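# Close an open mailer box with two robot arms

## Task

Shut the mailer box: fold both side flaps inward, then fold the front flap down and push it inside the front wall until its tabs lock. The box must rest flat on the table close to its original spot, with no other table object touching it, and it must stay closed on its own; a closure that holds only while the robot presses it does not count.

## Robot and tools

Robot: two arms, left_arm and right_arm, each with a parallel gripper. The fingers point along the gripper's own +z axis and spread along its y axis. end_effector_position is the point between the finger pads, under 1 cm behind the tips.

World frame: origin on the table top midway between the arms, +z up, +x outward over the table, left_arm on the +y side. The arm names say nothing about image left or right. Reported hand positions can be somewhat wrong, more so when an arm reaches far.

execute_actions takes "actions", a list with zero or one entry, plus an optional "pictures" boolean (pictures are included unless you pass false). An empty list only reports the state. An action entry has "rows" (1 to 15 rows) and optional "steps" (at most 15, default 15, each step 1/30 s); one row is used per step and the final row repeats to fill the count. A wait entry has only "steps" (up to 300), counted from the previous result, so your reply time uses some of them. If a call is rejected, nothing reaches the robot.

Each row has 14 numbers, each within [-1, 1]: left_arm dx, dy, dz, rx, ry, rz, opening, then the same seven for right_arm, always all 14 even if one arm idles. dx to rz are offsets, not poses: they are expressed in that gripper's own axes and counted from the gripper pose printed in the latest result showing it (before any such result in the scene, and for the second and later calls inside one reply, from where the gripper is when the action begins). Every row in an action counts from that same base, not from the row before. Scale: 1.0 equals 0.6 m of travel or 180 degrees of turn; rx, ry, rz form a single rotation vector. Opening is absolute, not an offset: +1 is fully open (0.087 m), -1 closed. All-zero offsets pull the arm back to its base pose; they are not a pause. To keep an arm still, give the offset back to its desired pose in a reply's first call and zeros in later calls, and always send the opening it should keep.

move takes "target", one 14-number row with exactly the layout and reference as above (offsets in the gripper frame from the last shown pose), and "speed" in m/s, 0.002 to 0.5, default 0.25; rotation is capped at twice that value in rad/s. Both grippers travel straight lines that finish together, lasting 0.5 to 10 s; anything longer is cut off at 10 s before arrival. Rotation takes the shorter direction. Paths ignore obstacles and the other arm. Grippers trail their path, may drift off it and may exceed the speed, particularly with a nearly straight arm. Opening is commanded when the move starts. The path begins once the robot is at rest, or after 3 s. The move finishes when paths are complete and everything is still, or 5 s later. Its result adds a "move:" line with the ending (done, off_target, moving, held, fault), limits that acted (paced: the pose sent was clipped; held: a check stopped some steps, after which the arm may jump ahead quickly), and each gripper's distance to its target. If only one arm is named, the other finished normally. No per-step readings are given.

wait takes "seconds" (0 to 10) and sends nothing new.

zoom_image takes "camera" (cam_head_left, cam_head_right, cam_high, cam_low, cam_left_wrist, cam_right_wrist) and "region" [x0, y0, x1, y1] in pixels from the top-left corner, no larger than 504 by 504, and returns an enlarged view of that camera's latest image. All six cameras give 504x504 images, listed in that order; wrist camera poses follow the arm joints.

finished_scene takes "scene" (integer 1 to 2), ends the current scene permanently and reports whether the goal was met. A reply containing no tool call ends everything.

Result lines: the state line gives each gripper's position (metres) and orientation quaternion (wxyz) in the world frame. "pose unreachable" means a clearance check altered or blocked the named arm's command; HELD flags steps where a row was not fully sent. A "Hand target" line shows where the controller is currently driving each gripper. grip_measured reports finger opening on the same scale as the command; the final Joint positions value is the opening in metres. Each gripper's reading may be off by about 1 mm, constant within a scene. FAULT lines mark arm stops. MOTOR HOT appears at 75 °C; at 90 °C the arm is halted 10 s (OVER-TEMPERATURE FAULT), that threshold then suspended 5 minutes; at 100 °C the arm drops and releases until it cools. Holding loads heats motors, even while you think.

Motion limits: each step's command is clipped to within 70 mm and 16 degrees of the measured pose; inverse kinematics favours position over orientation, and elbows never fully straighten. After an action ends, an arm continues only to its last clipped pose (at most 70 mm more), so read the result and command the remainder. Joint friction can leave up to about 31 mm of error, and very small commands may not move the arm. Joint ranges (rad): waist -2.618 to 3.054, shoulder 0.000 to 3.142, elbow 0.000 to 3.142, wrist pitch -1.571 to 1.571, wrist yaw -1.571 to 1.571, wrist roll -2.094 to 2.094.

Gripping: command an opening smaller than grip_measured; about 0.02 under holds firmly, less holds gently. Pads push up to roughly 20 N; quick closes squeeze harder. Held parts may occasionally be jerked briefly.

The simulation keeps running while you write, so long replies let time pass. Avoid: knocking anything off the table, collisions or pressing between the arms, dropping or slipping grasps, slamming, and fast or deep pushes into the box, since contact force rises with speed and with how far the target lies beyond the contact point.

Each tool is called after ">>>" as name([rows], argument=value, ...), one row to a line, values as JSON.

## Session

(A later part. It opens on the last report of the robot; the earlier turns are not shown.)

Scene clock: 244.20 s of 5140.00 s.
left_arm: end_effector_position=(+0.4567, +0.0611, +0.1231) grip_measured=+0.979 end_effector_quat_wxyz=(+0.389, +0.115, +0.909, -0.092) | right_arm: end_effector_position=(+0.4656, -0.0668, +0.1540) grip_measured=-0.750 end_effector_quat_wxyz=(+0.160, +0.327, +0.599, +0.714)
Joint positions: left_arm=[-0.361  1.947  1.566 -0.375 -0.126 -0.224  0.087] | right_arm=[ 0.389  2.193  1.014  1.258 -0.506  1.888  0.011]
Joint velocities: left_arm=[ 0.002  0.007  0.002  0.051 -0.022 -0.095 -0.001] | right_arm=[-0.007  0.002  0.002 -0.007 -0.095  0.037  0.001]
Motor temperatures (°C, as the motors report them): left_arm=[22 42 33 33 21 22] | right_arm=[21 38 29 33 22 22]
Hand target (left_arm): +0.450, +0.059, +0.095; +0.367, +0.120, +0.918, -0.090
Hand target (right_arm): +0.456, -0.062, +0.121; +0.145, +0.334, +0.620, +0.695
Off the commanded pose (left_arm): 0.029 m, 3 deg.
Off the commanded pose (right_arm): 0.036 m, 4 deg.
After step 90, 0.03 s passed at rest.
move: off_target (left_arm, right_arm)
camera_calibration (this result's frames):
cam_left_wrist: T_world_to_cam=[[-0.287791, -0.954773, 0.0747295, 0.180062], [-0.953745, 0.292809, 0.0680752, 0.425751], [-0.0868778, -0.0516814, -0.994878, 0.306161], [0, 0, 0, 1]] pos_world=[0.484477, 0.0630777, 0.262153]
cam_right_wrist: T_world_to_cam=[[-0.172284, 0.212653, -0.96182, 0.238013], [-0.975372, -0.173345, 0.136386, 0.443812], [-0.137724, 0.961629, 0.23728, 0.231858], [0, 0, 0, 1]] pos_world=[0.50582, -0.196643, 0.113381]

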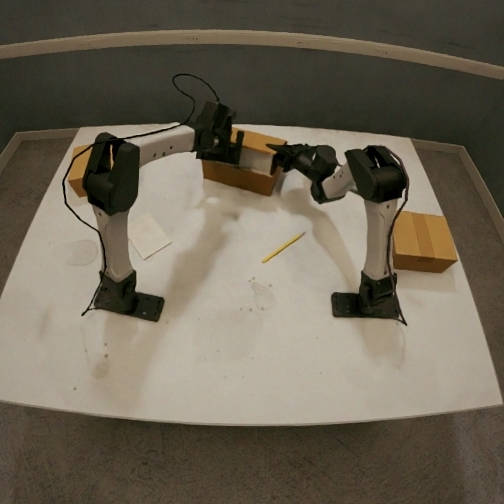

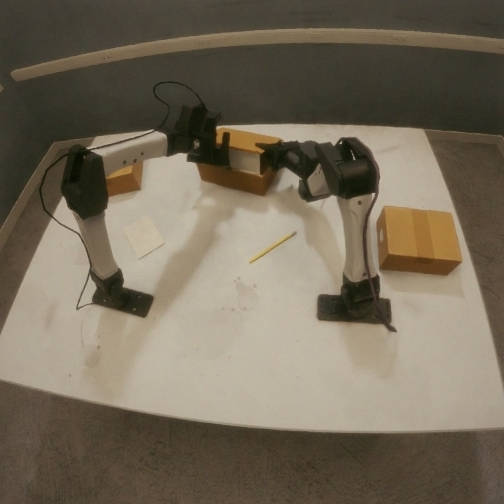

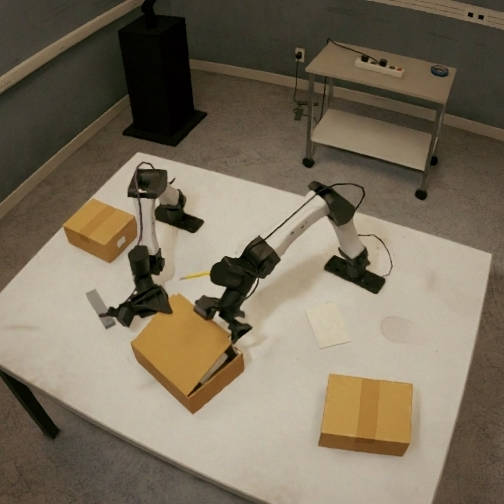

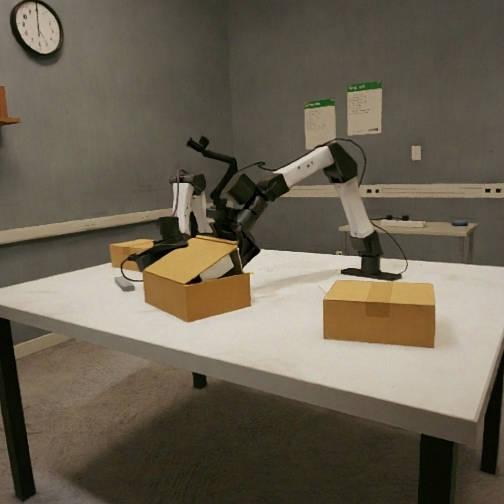

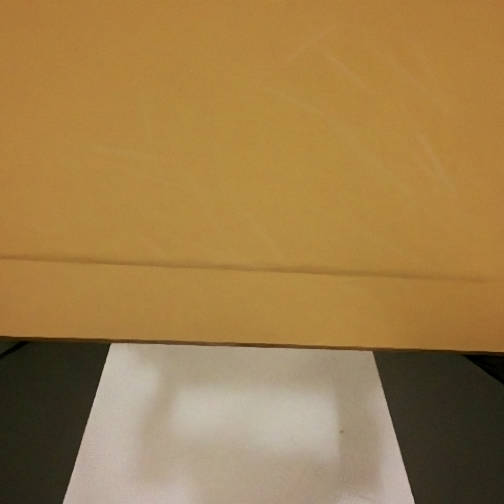

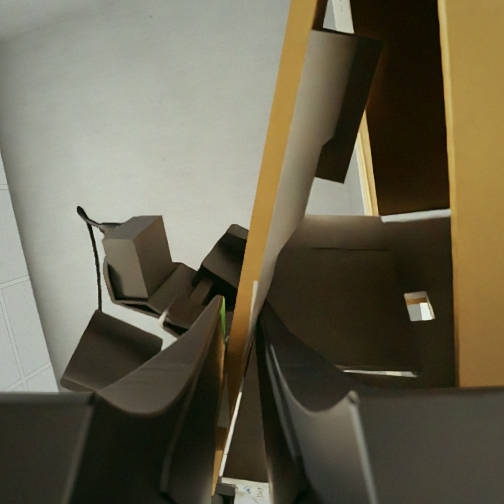

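>>> move(target=[0,0,0,0,0,0,1, -0.02,0.07,0,0.03,0,0.08,-1], speed=0.04)

>>> move(target=[-0.03,0,0.05,0,0,0,1, 0,0,0,0,0,0,-1], speed=0.04)

>>> zoom_image(camera="cam_head_left", region=[160,90,340,220])

Scene clock: 251.07 s of 5140.00 s.
left_arm: end_effector_position=(+0.4574, +0.0591, +0.1263) grip_measured=+0.979 end_effector_quat_wxyz=(+0.393, +0.116, +0.907, -0.097) | right_arm: end_effector_position=(+0.4711, -0.0742, +0.1670) grip_measured=-0.835 end_effector_quat_wxyz=(+0.051, +0.398, +0.609, +0.685)
Joint positions: left_arm=[-0.361  1.943  1.565 -0.366 -0.118 -0.223  0.087] | right_arm=[ 0.351  2.099  1.067  0.961 -0.61   2.034  0.007]
Joint velocities: left_arm=[ 0.017 -0.002  0.007 -0.125  0.081 -0.066  0.001] | right_arm=[ 0.007  0.007  0.012 -0.095  0.007  0.066 -0.001]
Motor temperatures (°C, as the motors report them): left_arm=[22 42 33 33 21 22] | right_arm=[21 38 29 33 22 22]
Hand target (left_arm): +0.457, +0.061, +0.123; +0.389, +0.115, +0.909, -0.092
Hand target (right_arm): +0.480, -0.085, +0.190; +0.054, +0.405, +0.588, +0.698
Off the commanded pose (left_arm): 0.004 m, 1 deg.
Off the commanded pose (right_arm): 0.028 m, 3 deg.
joint sent to its limit (right arm) — the command would take joint 6 (wrist roll) past its upper limit, so that joint was sent only as far as its limit.
After step 90, 0.20 s passed at rest.
move: off_target (right_arm)
camera_calibration (this result's frames):
cam_left_wrist: T_world_to_cam=[[-0.294525, -0.952088, 0.0823616, 0.180054], [-0.952375, 0.299548, 0.0570325, 0.427217], [-0.0789712, -0.0616416, -0.994969, 0.306325], [0, 0, 0, 1]] pos_world=[0.484092, 0.062338, 0.265589]
cam_right_wrist: T_world_to_cam=[[-0.422236, 0.234161, -0.87572, 0.357915], [-0.896965, -0.247574, 0.36628, 0.365275], [-0.131037, 0.940147, 0.314569, 0.219001], [0, 0, 0, 1]] pos_world=[0.50746, -0.19927, 0.110749]

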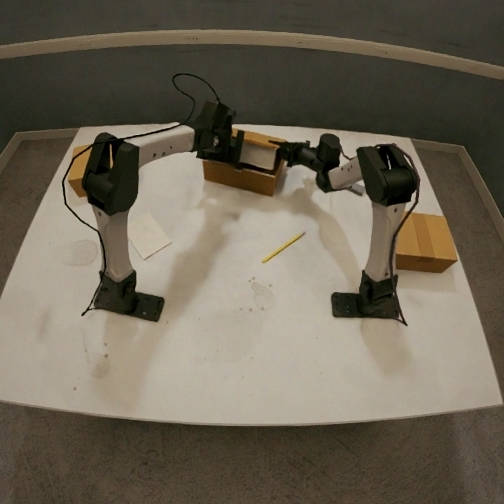

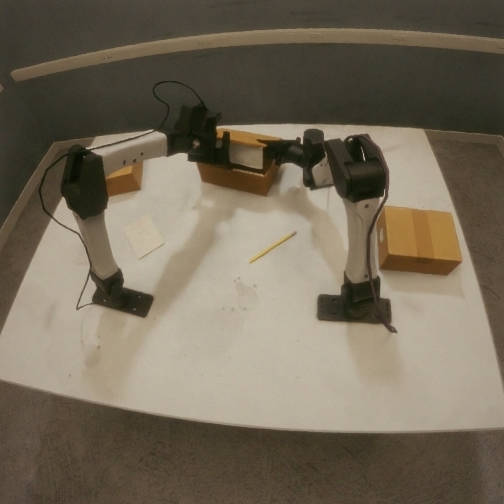

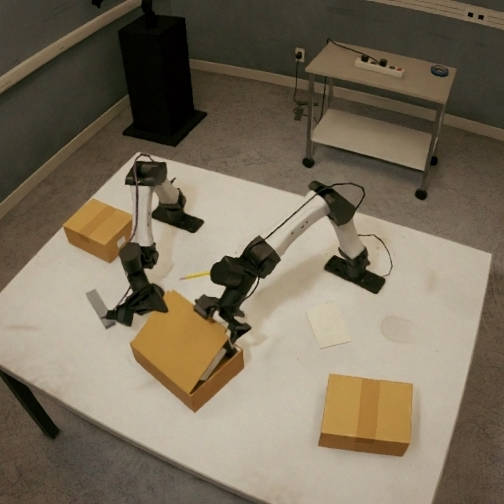

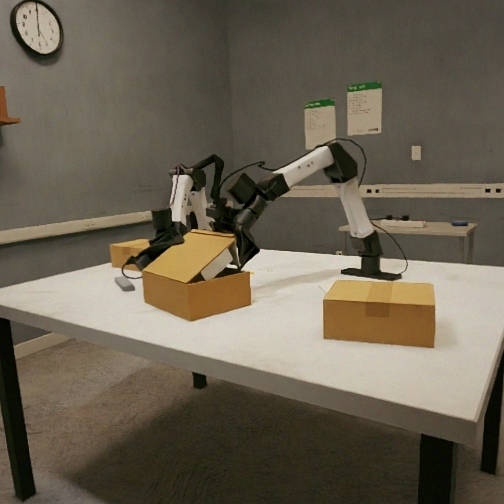

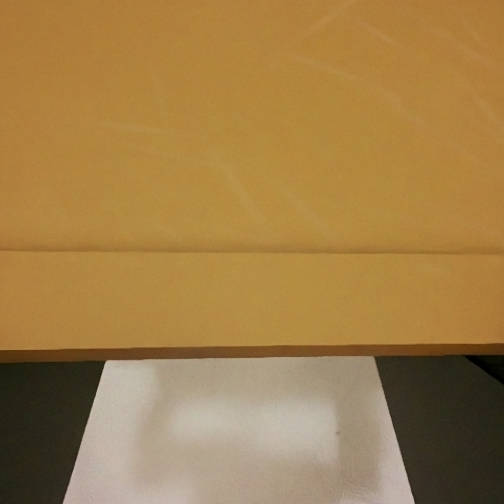

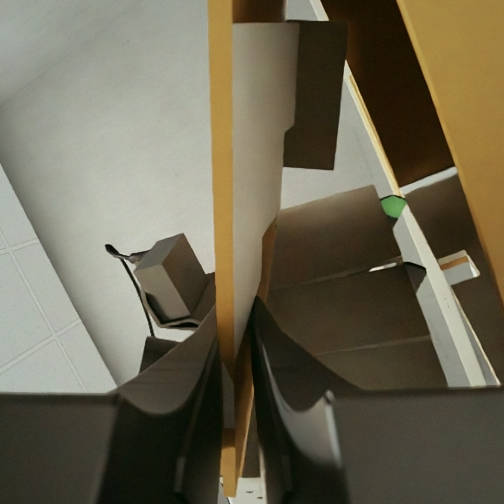

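Scene clock: 252.23 s of 5140.00 s.
left_arm: end_effector_position=(+0.4796, +0.0524, +0.1304) grip_measured=+0.979 end_effector_quat_wxyz=(+0.394, +0.134, +0.904, -0.094) | right_arm: end_effector_position=(+0.4793, -0.0799, +0.1660) grip_measured=-0.860 end_effector_quat_wxyz=(+0.073, +0.409, +0.602, +0.682)
Joint positions: left_arm=[-0.349  2.03   1.706 -0.418 -0.101 -0.178  0.087] | right_arm=[ 0.347  2.099  1.067  0.961 -0.565  2.022  0.006]
Joint velocities: left_arm=[-0.022 -0.007 -0.002 -0.037 -0.007 -0.081 -0.001] | right_arm=[-0.012 -0.017  0.002 -0.022 -0.051 -0.051  0.   ]
Motor temperatures (°C, as the motors report them): left_arm=[22 42 34 33 21 22] | right_arm=[21 38 29 33 22 22]
Hand target (left_arm): +0.489, +0.050, +0.119; +0.393, +0.116, +0.907, -0.097
Hand target (right_arm): +0.471, -0.074, +0.167; +0.052, +0.398, +0.609, +0.684
Off the commanded pose (left_arm): 0.016 m, 2 deg.
Off the commanded pose (right_arm): 0.010 m, 3 deg.
move: off_target (left_arm, right_arm)
camera_calibration (this result's frames):
cam_left_wrist: T_world_to_cam=[[-0.324453, -0.943958, 0.0606129, 0.196696], [-0.943127, 0.327741, 0.0556511, 0.44439], [-0.0723976, -0.0391095, -0.996609, 0.307641], [0, 0, 0, 1]] pos_world=[0.505208, 0.052059, 0.269944]
cam_right_wrist: T_world_to_cam=[[-0.401447, 0.244543, -0.882632, 0.353917], [-0.911626, -0.199486, 0.359364, 0.383649], [-0.0881928, 0.948896, 0.303015, 0.207787], [0, 0, 0, 1]] pos_world=[0.510148, -0.207183, 0.111546]

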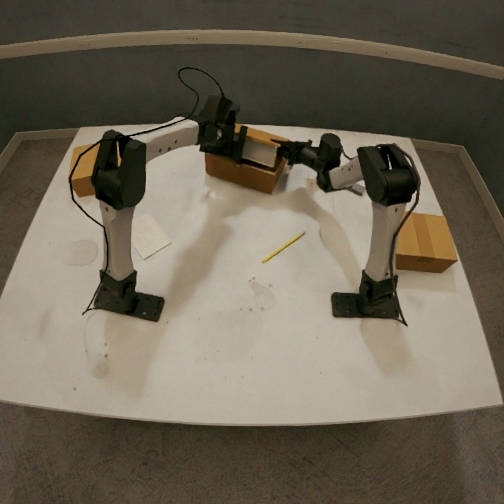

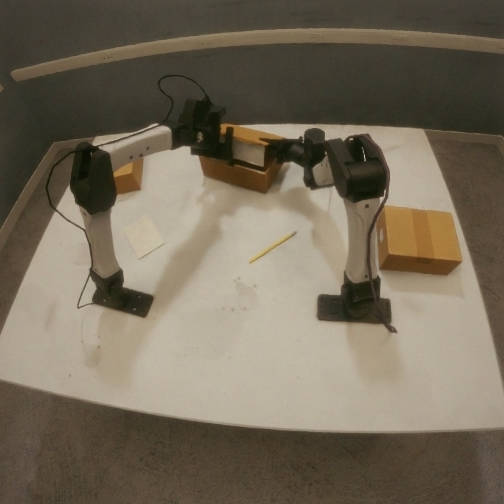

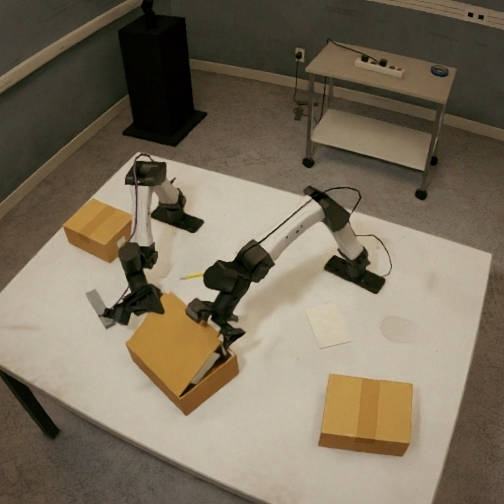

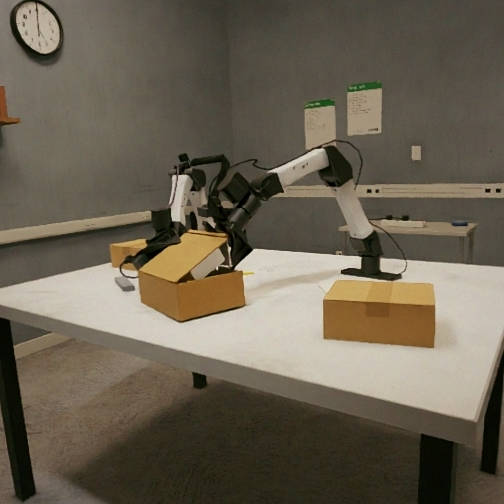

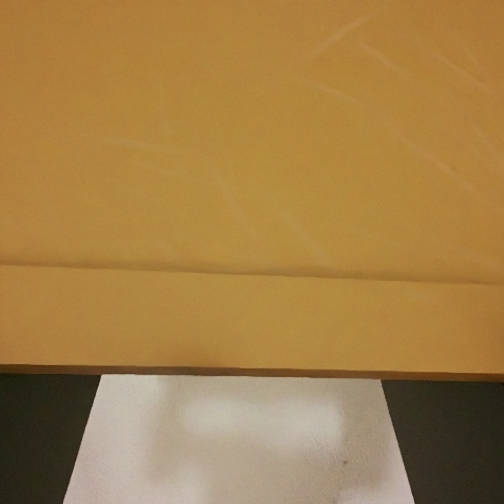

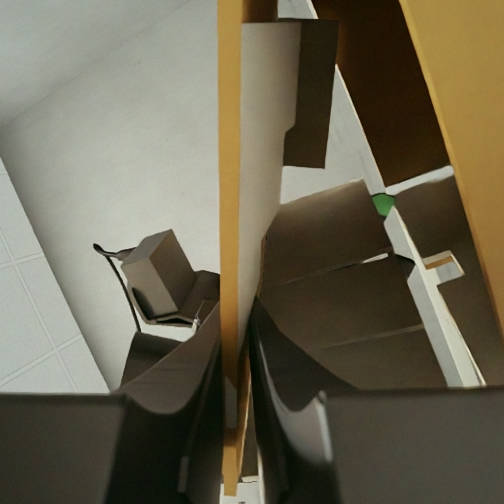

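Region (160, 90, 340, 220) of cam_head_left's 504x504 image, scaled by 2.800, with more detail than that image has.

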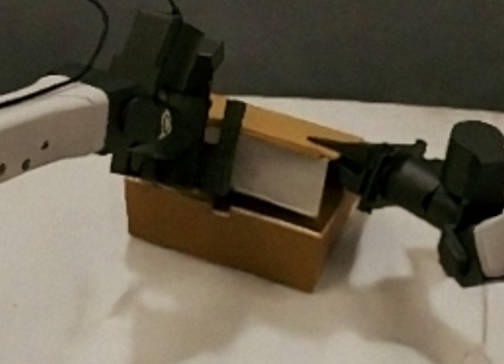

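>>> move(target=[-0.01,0,-0.01,0,-0.2,0,1, 0,0,0,0,0,0,-1], speed=0.08)

>>> zoom_image(camera="cam_head_left", region=[160,90,340,220])

Scene clock: 259.90 s of 5140.00 s.
left_arm: end_effector_position=(+0.4827, +0.0545, +0.1483) grip_measured=+0.979 end_effector_quat_wxyz=(+0.655, +0.098, +0.738, -0.127) | right_arm: end_effector_position=(+0.4776, -0.0778, +0.1639) grip_measured=-0.859 end_effector_quat_wxyz=(+0.078, +0.402, +0.609, +0.679)
Joint positions: left_arm=[-0.393  1.883  1.018  0.754 -0.235 -0.087  0.087] | right_arm=[ 0.35   2.099  1.067  0.955 -0.567  1.998  0.006]
Joint velocities: left_arm=[-0.002 -0.002  0.012  0.037 -0.051 -0.022  0.   ] | right_arm=[ 0.007 -0.002  0.012 -0.095 -0.022 -0.022 -0.001]
Motor temperatures (°C, as the motors report them): left_arm=[22 42 34 34 21 22] | right_arm=[21 38 29 33 22 22]
Hand target (left_arm): +0.480, +0.053, +0.139; +0.655, +0.099, +0.738, -0.126
Hand target (right_arm): +0.479, -0.080, +0.166; +0.073, +0.409, +0.602, +0.682
Off the commanded pose (left_arm): 0.010 m, 0 deg.
Off the commanded pose (right_arm): 0.003 m, 1 deg.
After step 90, 0.37 s passed at rest.
move: done
camera_calibration (this result's frames):
cam_left_wrist: T_world_to_cam=[[-0.316283, -0.94719, 0.0528695, 0.195948], [-0.805843, 0.238842, -0.541823, 0.472755], [0.500582, -0.213974, -0.838828, 0.0353841], [0, 0, 0, 1]] pos_world=[0.425229, 0.0802581, 0.275471]
cam_right_wrist: T_world_to_cam=[[-0.392338, 0.226725, -0.891441, 0.346598], [-0.91452, -0.20005, 0.351616, 0.385882], [-0.098613, 0.953192, 0.285832, 0.214438], [0, 0, 0, 1]] pos_world=[0.510026, -0.205787, 0.111996]

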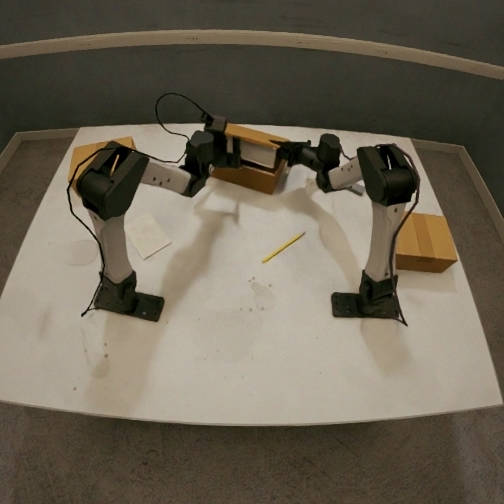

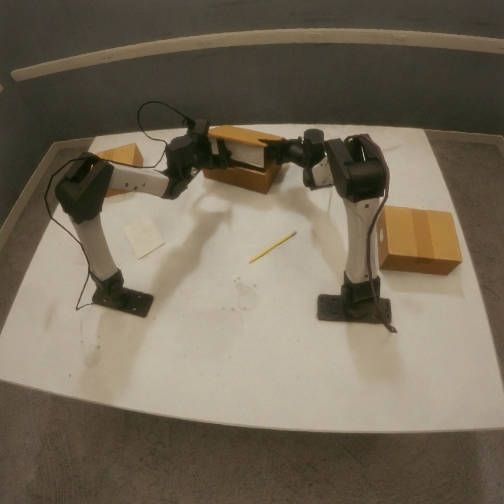

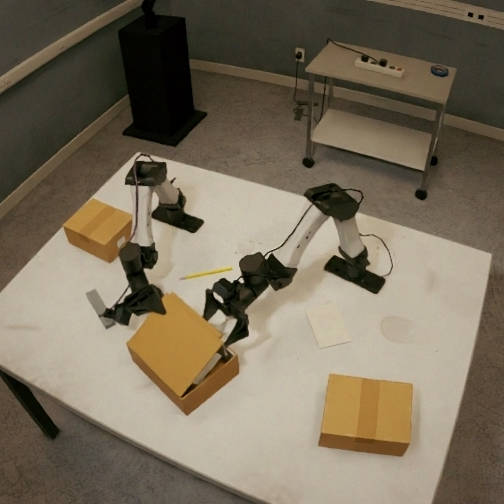

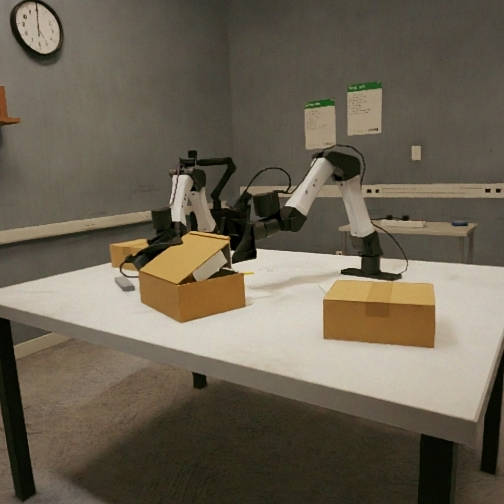

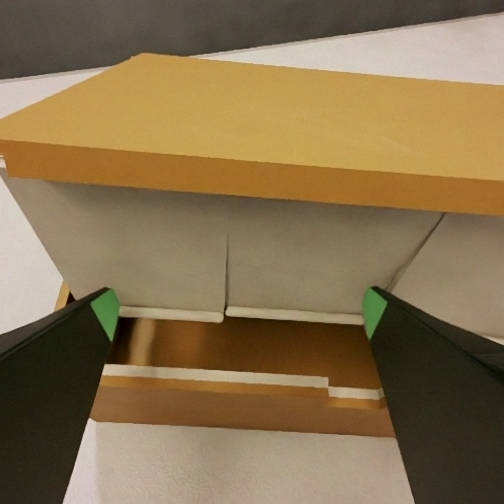

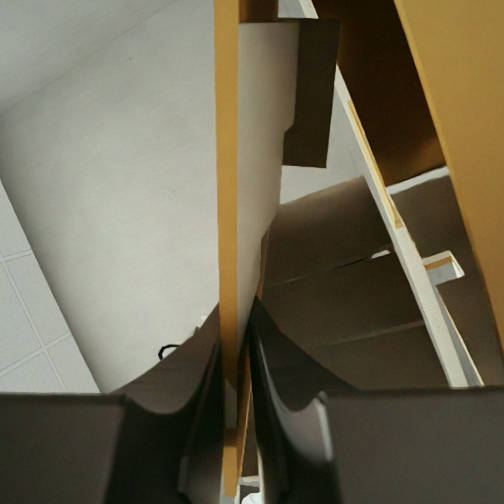

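Region (160, 90, 340, 220) of cam_head_left's 504x504 image, scaled by 2.800, with more detail than that image has.

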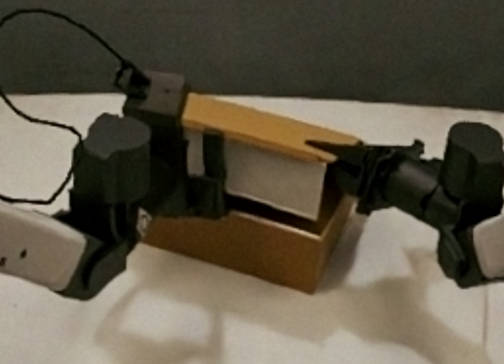

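>>> move(target=[0,-0.09,0.03,0,0,0,1, 0,0,0,0,0,0,-1], speed=0.05)

>>> move(target=[0,0,0,0,0,0,1, 0.01,-0.08,0,-0.03,0,-0.05,-1], speed=0.04)

>>> zoom_image(camera="cam_head_left", region=[160,90,340,220])

Scene clock: 264.60 s of 5140.00 s.
left_arm: end_effector_position=(+0.4812, +0.0037, +0.1542) grip_measured=+0.979 end_effector_quat_wxyz=(+0.660, +0.094, +0.735, -0.121) | right_arm: end_effector_position=(+0.4768, -0.0773, +0.1623) grip_measured=-0.859 end_effector_quat_wxyz=(+0.081, +0.397, +0.614, +0.678)
Joint positions: left_arm=[-0.507  1.967  1.156  0.704 -0.365 -0.093  0.087] | right_arm=[ 0.35   2.099  1.067  0.95  -0.571  1.981  0.006]
Joint velocities: left_arm=[ 0.002  0.002 -0.012 -0.007  0.007  0.081 -0.001] | right_arm=[-0.007  0.002 -0.012 -0.051  0.007  0.007  0.   ]
Motor temperatures (°C, as the motors report them): left_arm=[22 41 34 34 21 22] | right_arm=[21 39 29 33 22 22]
Hand target (left_arm): +0.483, -0.003, +0.150; +0.655, +0.097, +0.739, -0.129
Hand target (right_arm): +0.478, -0.078, +0.164; +0.078, +0.402, +0.609, +0.679
Off the commanded pose (left_arm): 0.008 m, 1 deg.
Off the commanded pose (right_arm): 0.002 m, 1 deg.
After step 90, 0.17 s passed at rest.
move: done
camera_calibration (this result's frames):
cam_left_wrist: T_world_to_cam=[[-0.302792, -0.95187, 0.0475394, 0.141399], [-0.803378, 0.228084, -0.550056, 0.486984], [0.512739, -0.204745, -0.833773, 0.0235014], [0, 0, 0, 1]] pos_world=[0.421996, 0.0283323, 0.280741]
cam_right_wrist: T_world_to_cam=[[-0.385886, 0.214032, -0.897375, 0.341648], [-0.916517, -0.199973, 0.346422, 0.387597], [-0.105305, 0.956139, 0.273331, 0.219827], [0, 0, 0, 1]] pos_world=[0.510225, -0.2058, 0.112229]

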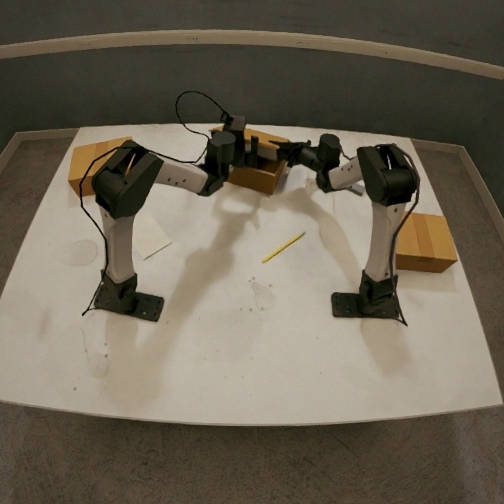

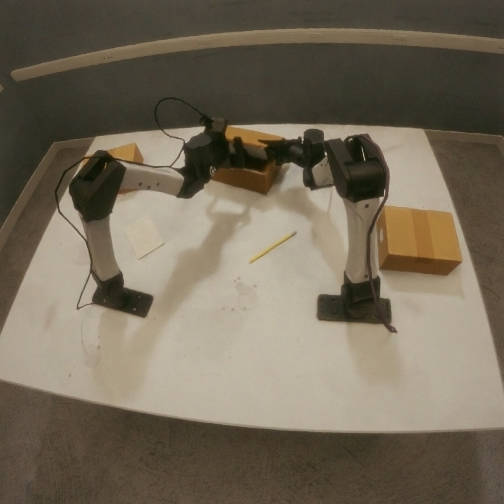

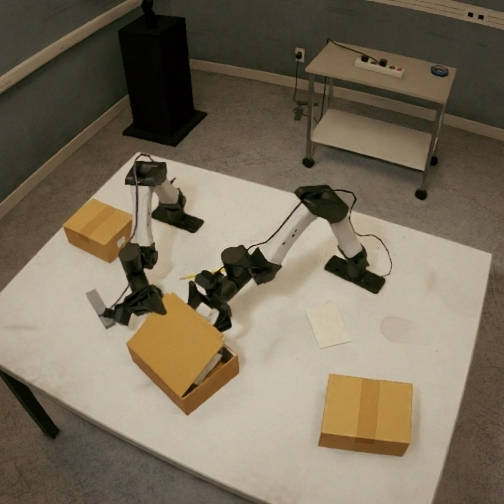

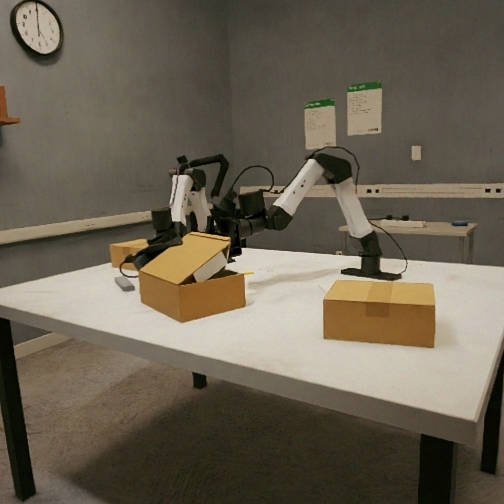

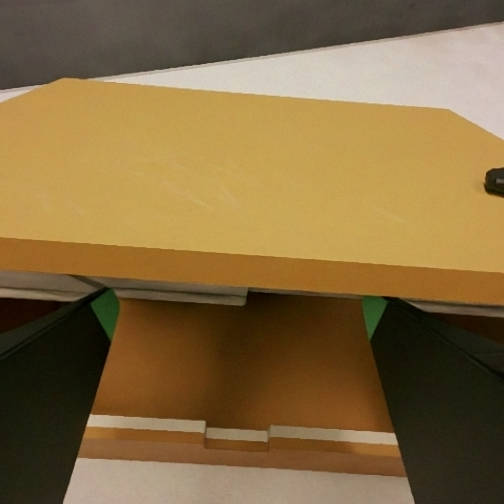

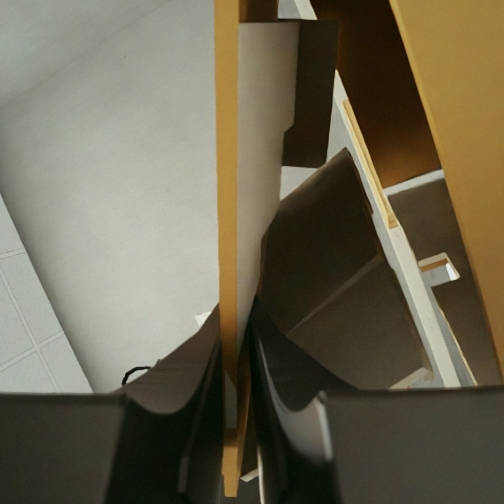

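Scene clock: 267.17 s of 5140.00 s.
left_arm: end_effector_position=(+0.4772, +0.0085, +0.1369) grip_measured=+0.979 end_effector_quat_wxyz=(+0.637, +0.110, +0.756, -0.101) | right_arm: end_effector_position=(+0.4711, -0.0730, +0.1427) grip_measured=-0.833 end_effector_quat_wxyz=(+0.171, +0.354, +0.594, +0.702)
Joint positions: left_arm=[-0.507  1.967  1.156  0.629 -0.369 -0.078  0.087] | right_arm=[ 0.39   2.2    0.993  1.256 -0.449  1.891  0.007]
Joint velocities: left_arm=[-0.002  0.007 -0.012 -0.022  0.007  0.037 -0.   ] | right_arm=[-0.017  0.002 -0.012  0.081 -0.037 -0.007 -0.   ]
Motor temperatures (°C, as the motors report them): left_arm=[22 42 34 35 21 22] | right_arm=[21 38 29 33 22 22]
Hand target (left_arm): +0.481, +0.004, +0.154; +0.659, +0.094, +0.736, -0.121
Hand target (right_arm): +0.455, -0.062, +0.123; +0.153, +0.344, +0.611, +0.696
Off the commanded pose (left_arm): 0.018 m, 5 deg.
Off the commanded pose (right_arm): 0.028 m, 3 deg.
move: off_target (left_arm, right_arm)
camera_calibration (this result's frames):
cam_left_wrist: T_world_to_cam=[[-0.299671, -0.954029, 0.00516678, 0.149868], [-0.831875, 0.258642, -0.491008, 0.478399], [0.467099, -0.151439, -0.87114, 0.0385336], [0, 0, 0, 1]] pos_world=[0.42488, 0.0250804, 0.267691]
cam_right_wrist: T_world_to_cam=[[-0.191404, 0.218122, -0.956968, 0.238098], [-0.978581, -0.117691, 0.168902, 0.450592], [-0.075785, 0.968799, 0.235976, 0.212757], [0, 0, 0, 1]] pos_world=[0.502637, -0.205023, 0.10154]

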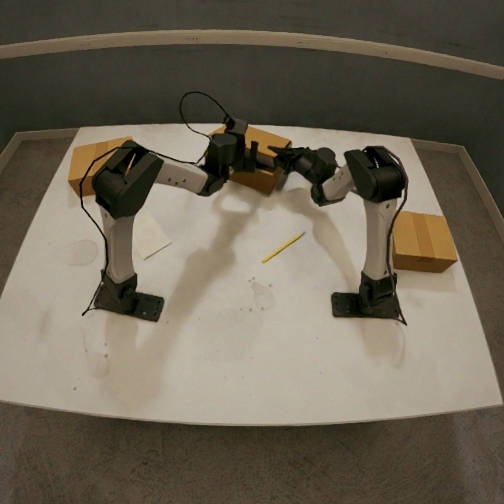

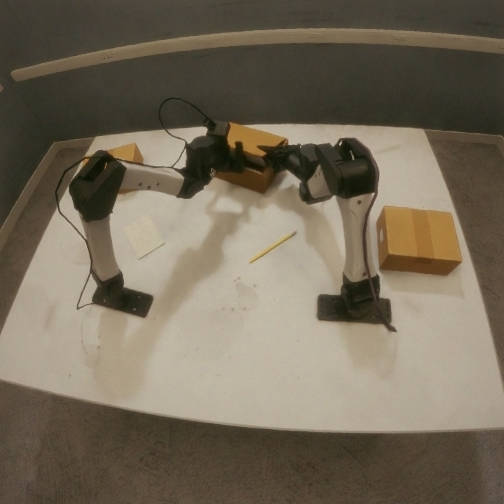

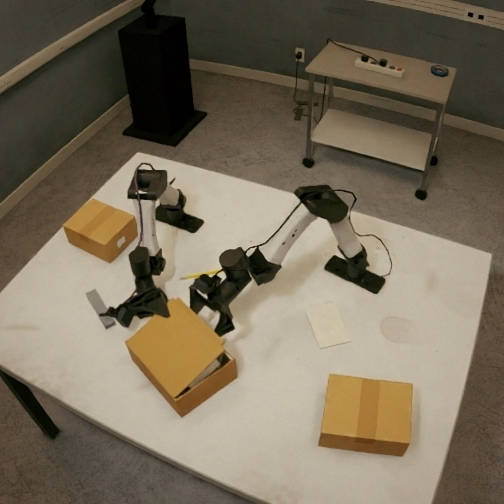

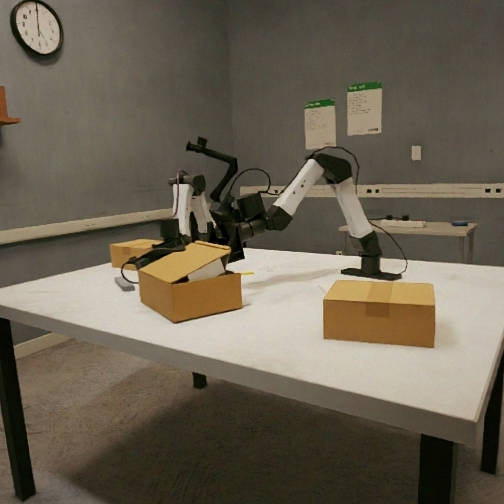

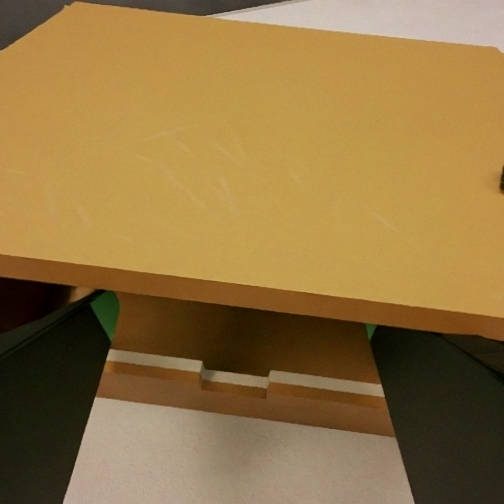

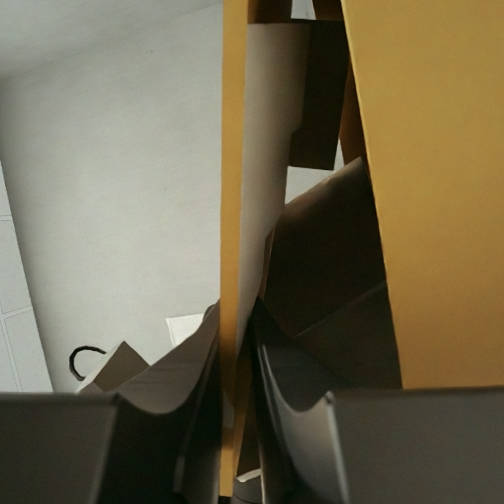

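Region (160, 90, 340, 220) of cam_head_left's 504x504 image, scaled by 2.800, with more detail than that image has.

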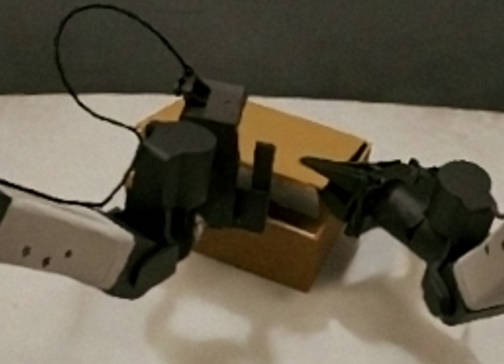

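Box slid more. Withdraw left slowly while right keeps lowering.

>>> move(target=[0.015,0,-0.1,0,0,0,1, 0,-0.04,0,0,0,0,-1], speed=0.04)

>>> zoom_image(camera="cam_head_left", region=[160,90,340,220])

Scene clock: 271.27 s of 5140.00 s.
left_arm: end_effector_position=(+0.4255, +0.0249, +0.1439) grip_measured=+0.979 end_effector_quat_wxyz=(+0.640, +0.108, +0.754, -0.101) | right_arm: end_effector_position=(+0.4693, -0.0701, +0.1313) grip_measured=-0.821 end_effector_quat_wxyz=(+0.188, +0.338, +0.597, +0.703)
Joint positions: left_arm=[-0.563  1.789  0.937  0.675 -0.426 -0.088  0.087] | right_arm=[ 0.397  2.245  0.993  1.316 -0.443  1.852  0.008]
Joint velocities: left_arm=[-0.002 -0.002  0.022  0.022  0.037 -0.066  0.001] | right_arm=[-0.012  0.012  0.007  0.007  0.051 -0.051  0.   ]
Motor temperatures (°C, as the motors report them): left_arm=[22 42 34 35 21 22] | right_arm=[21 38 29 33 22 22]
Hand target (left_arm): +0.419, +0.025, +0.138; +0.636, +0.110, +0.757, -0.101
Hand target (right_arm): +0.467, -0.067, +0.120; +0.171, +0.354, +0.594, +0.701
Off the commanded pose (left_arm): 0.009 m, 0 deg.
Off the commanded pose (right_arm): 0.012 m, 3 deg.
move: off_target (right_arm)
camera_calibration (this result's frames):
cam_left_wrist: T_world_to_cam=[[-0.297993, -0.954543, 0.0068618, 0.149069], [-0.828888, 0.255187, -0.497819, 0.434461], [0.473438, -0.154034, -0.867254, 0.0681185], [0, 0, 0, 1]] pos_world=[0.372291, 0.0419162, 0.274336]
cam_right_wrist: T_world_to_cam=[[-0.149856, 0.197351, -0.968812, 0.20679], [-0.985084, -0.113625, 0.129227, 0.459679], [-0.084578, 0.973726, 0.211434, 0.220248], [0, 0, 0, 1]] pos_world=[0.502439, -0.203041, 0.0943696]

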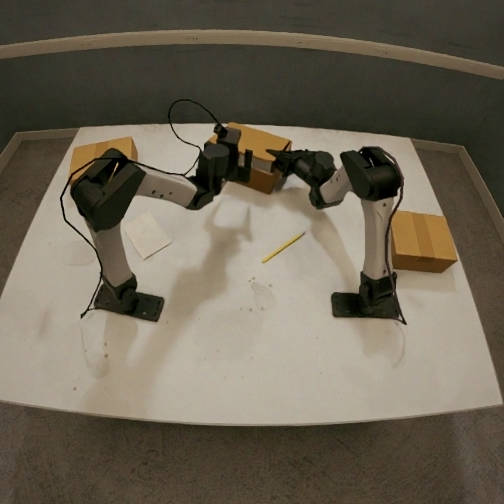

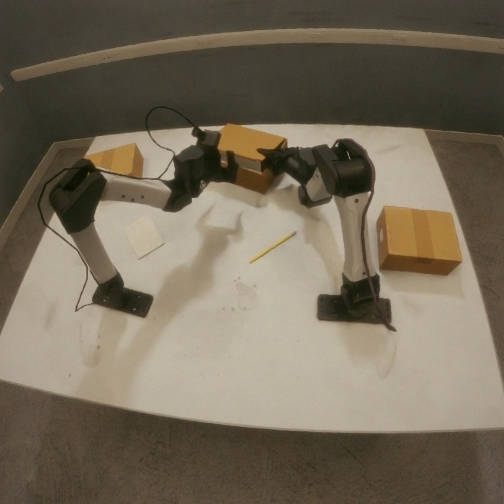

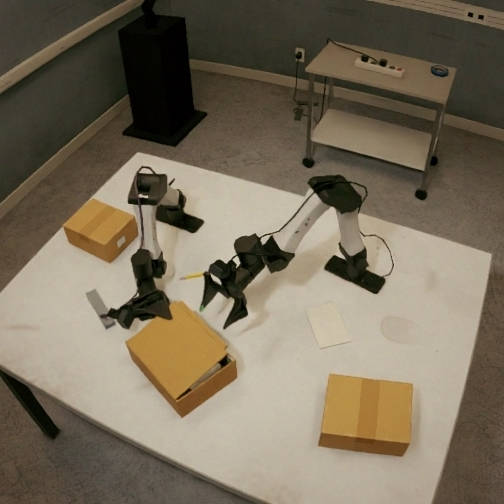

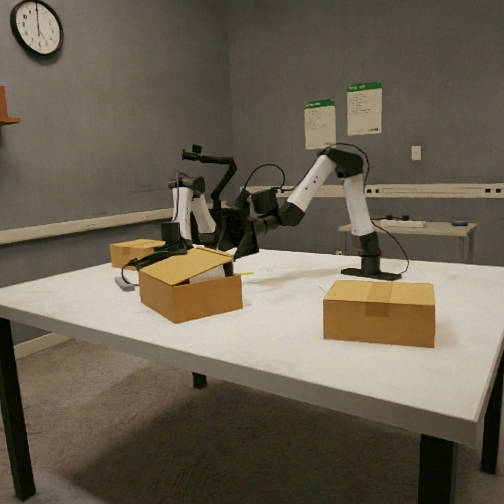

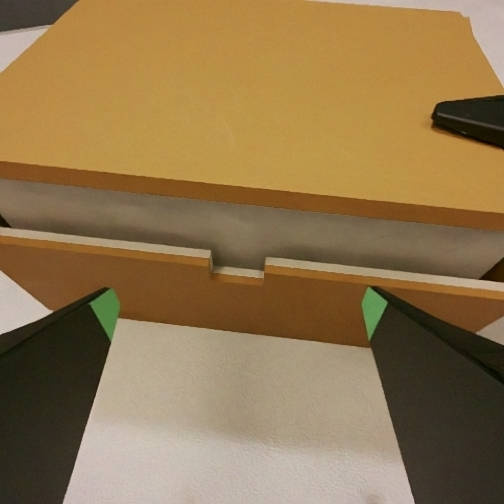

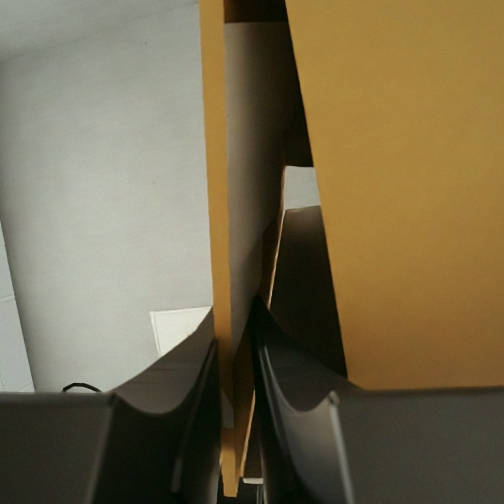

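Region (160, 90, 340, 220) of cam_head_left's 504x504 image, scaled by 2.800, with more detail than that image has.

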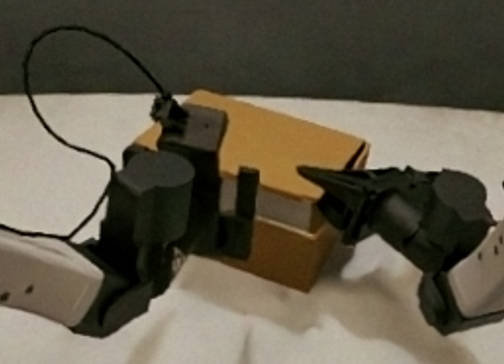

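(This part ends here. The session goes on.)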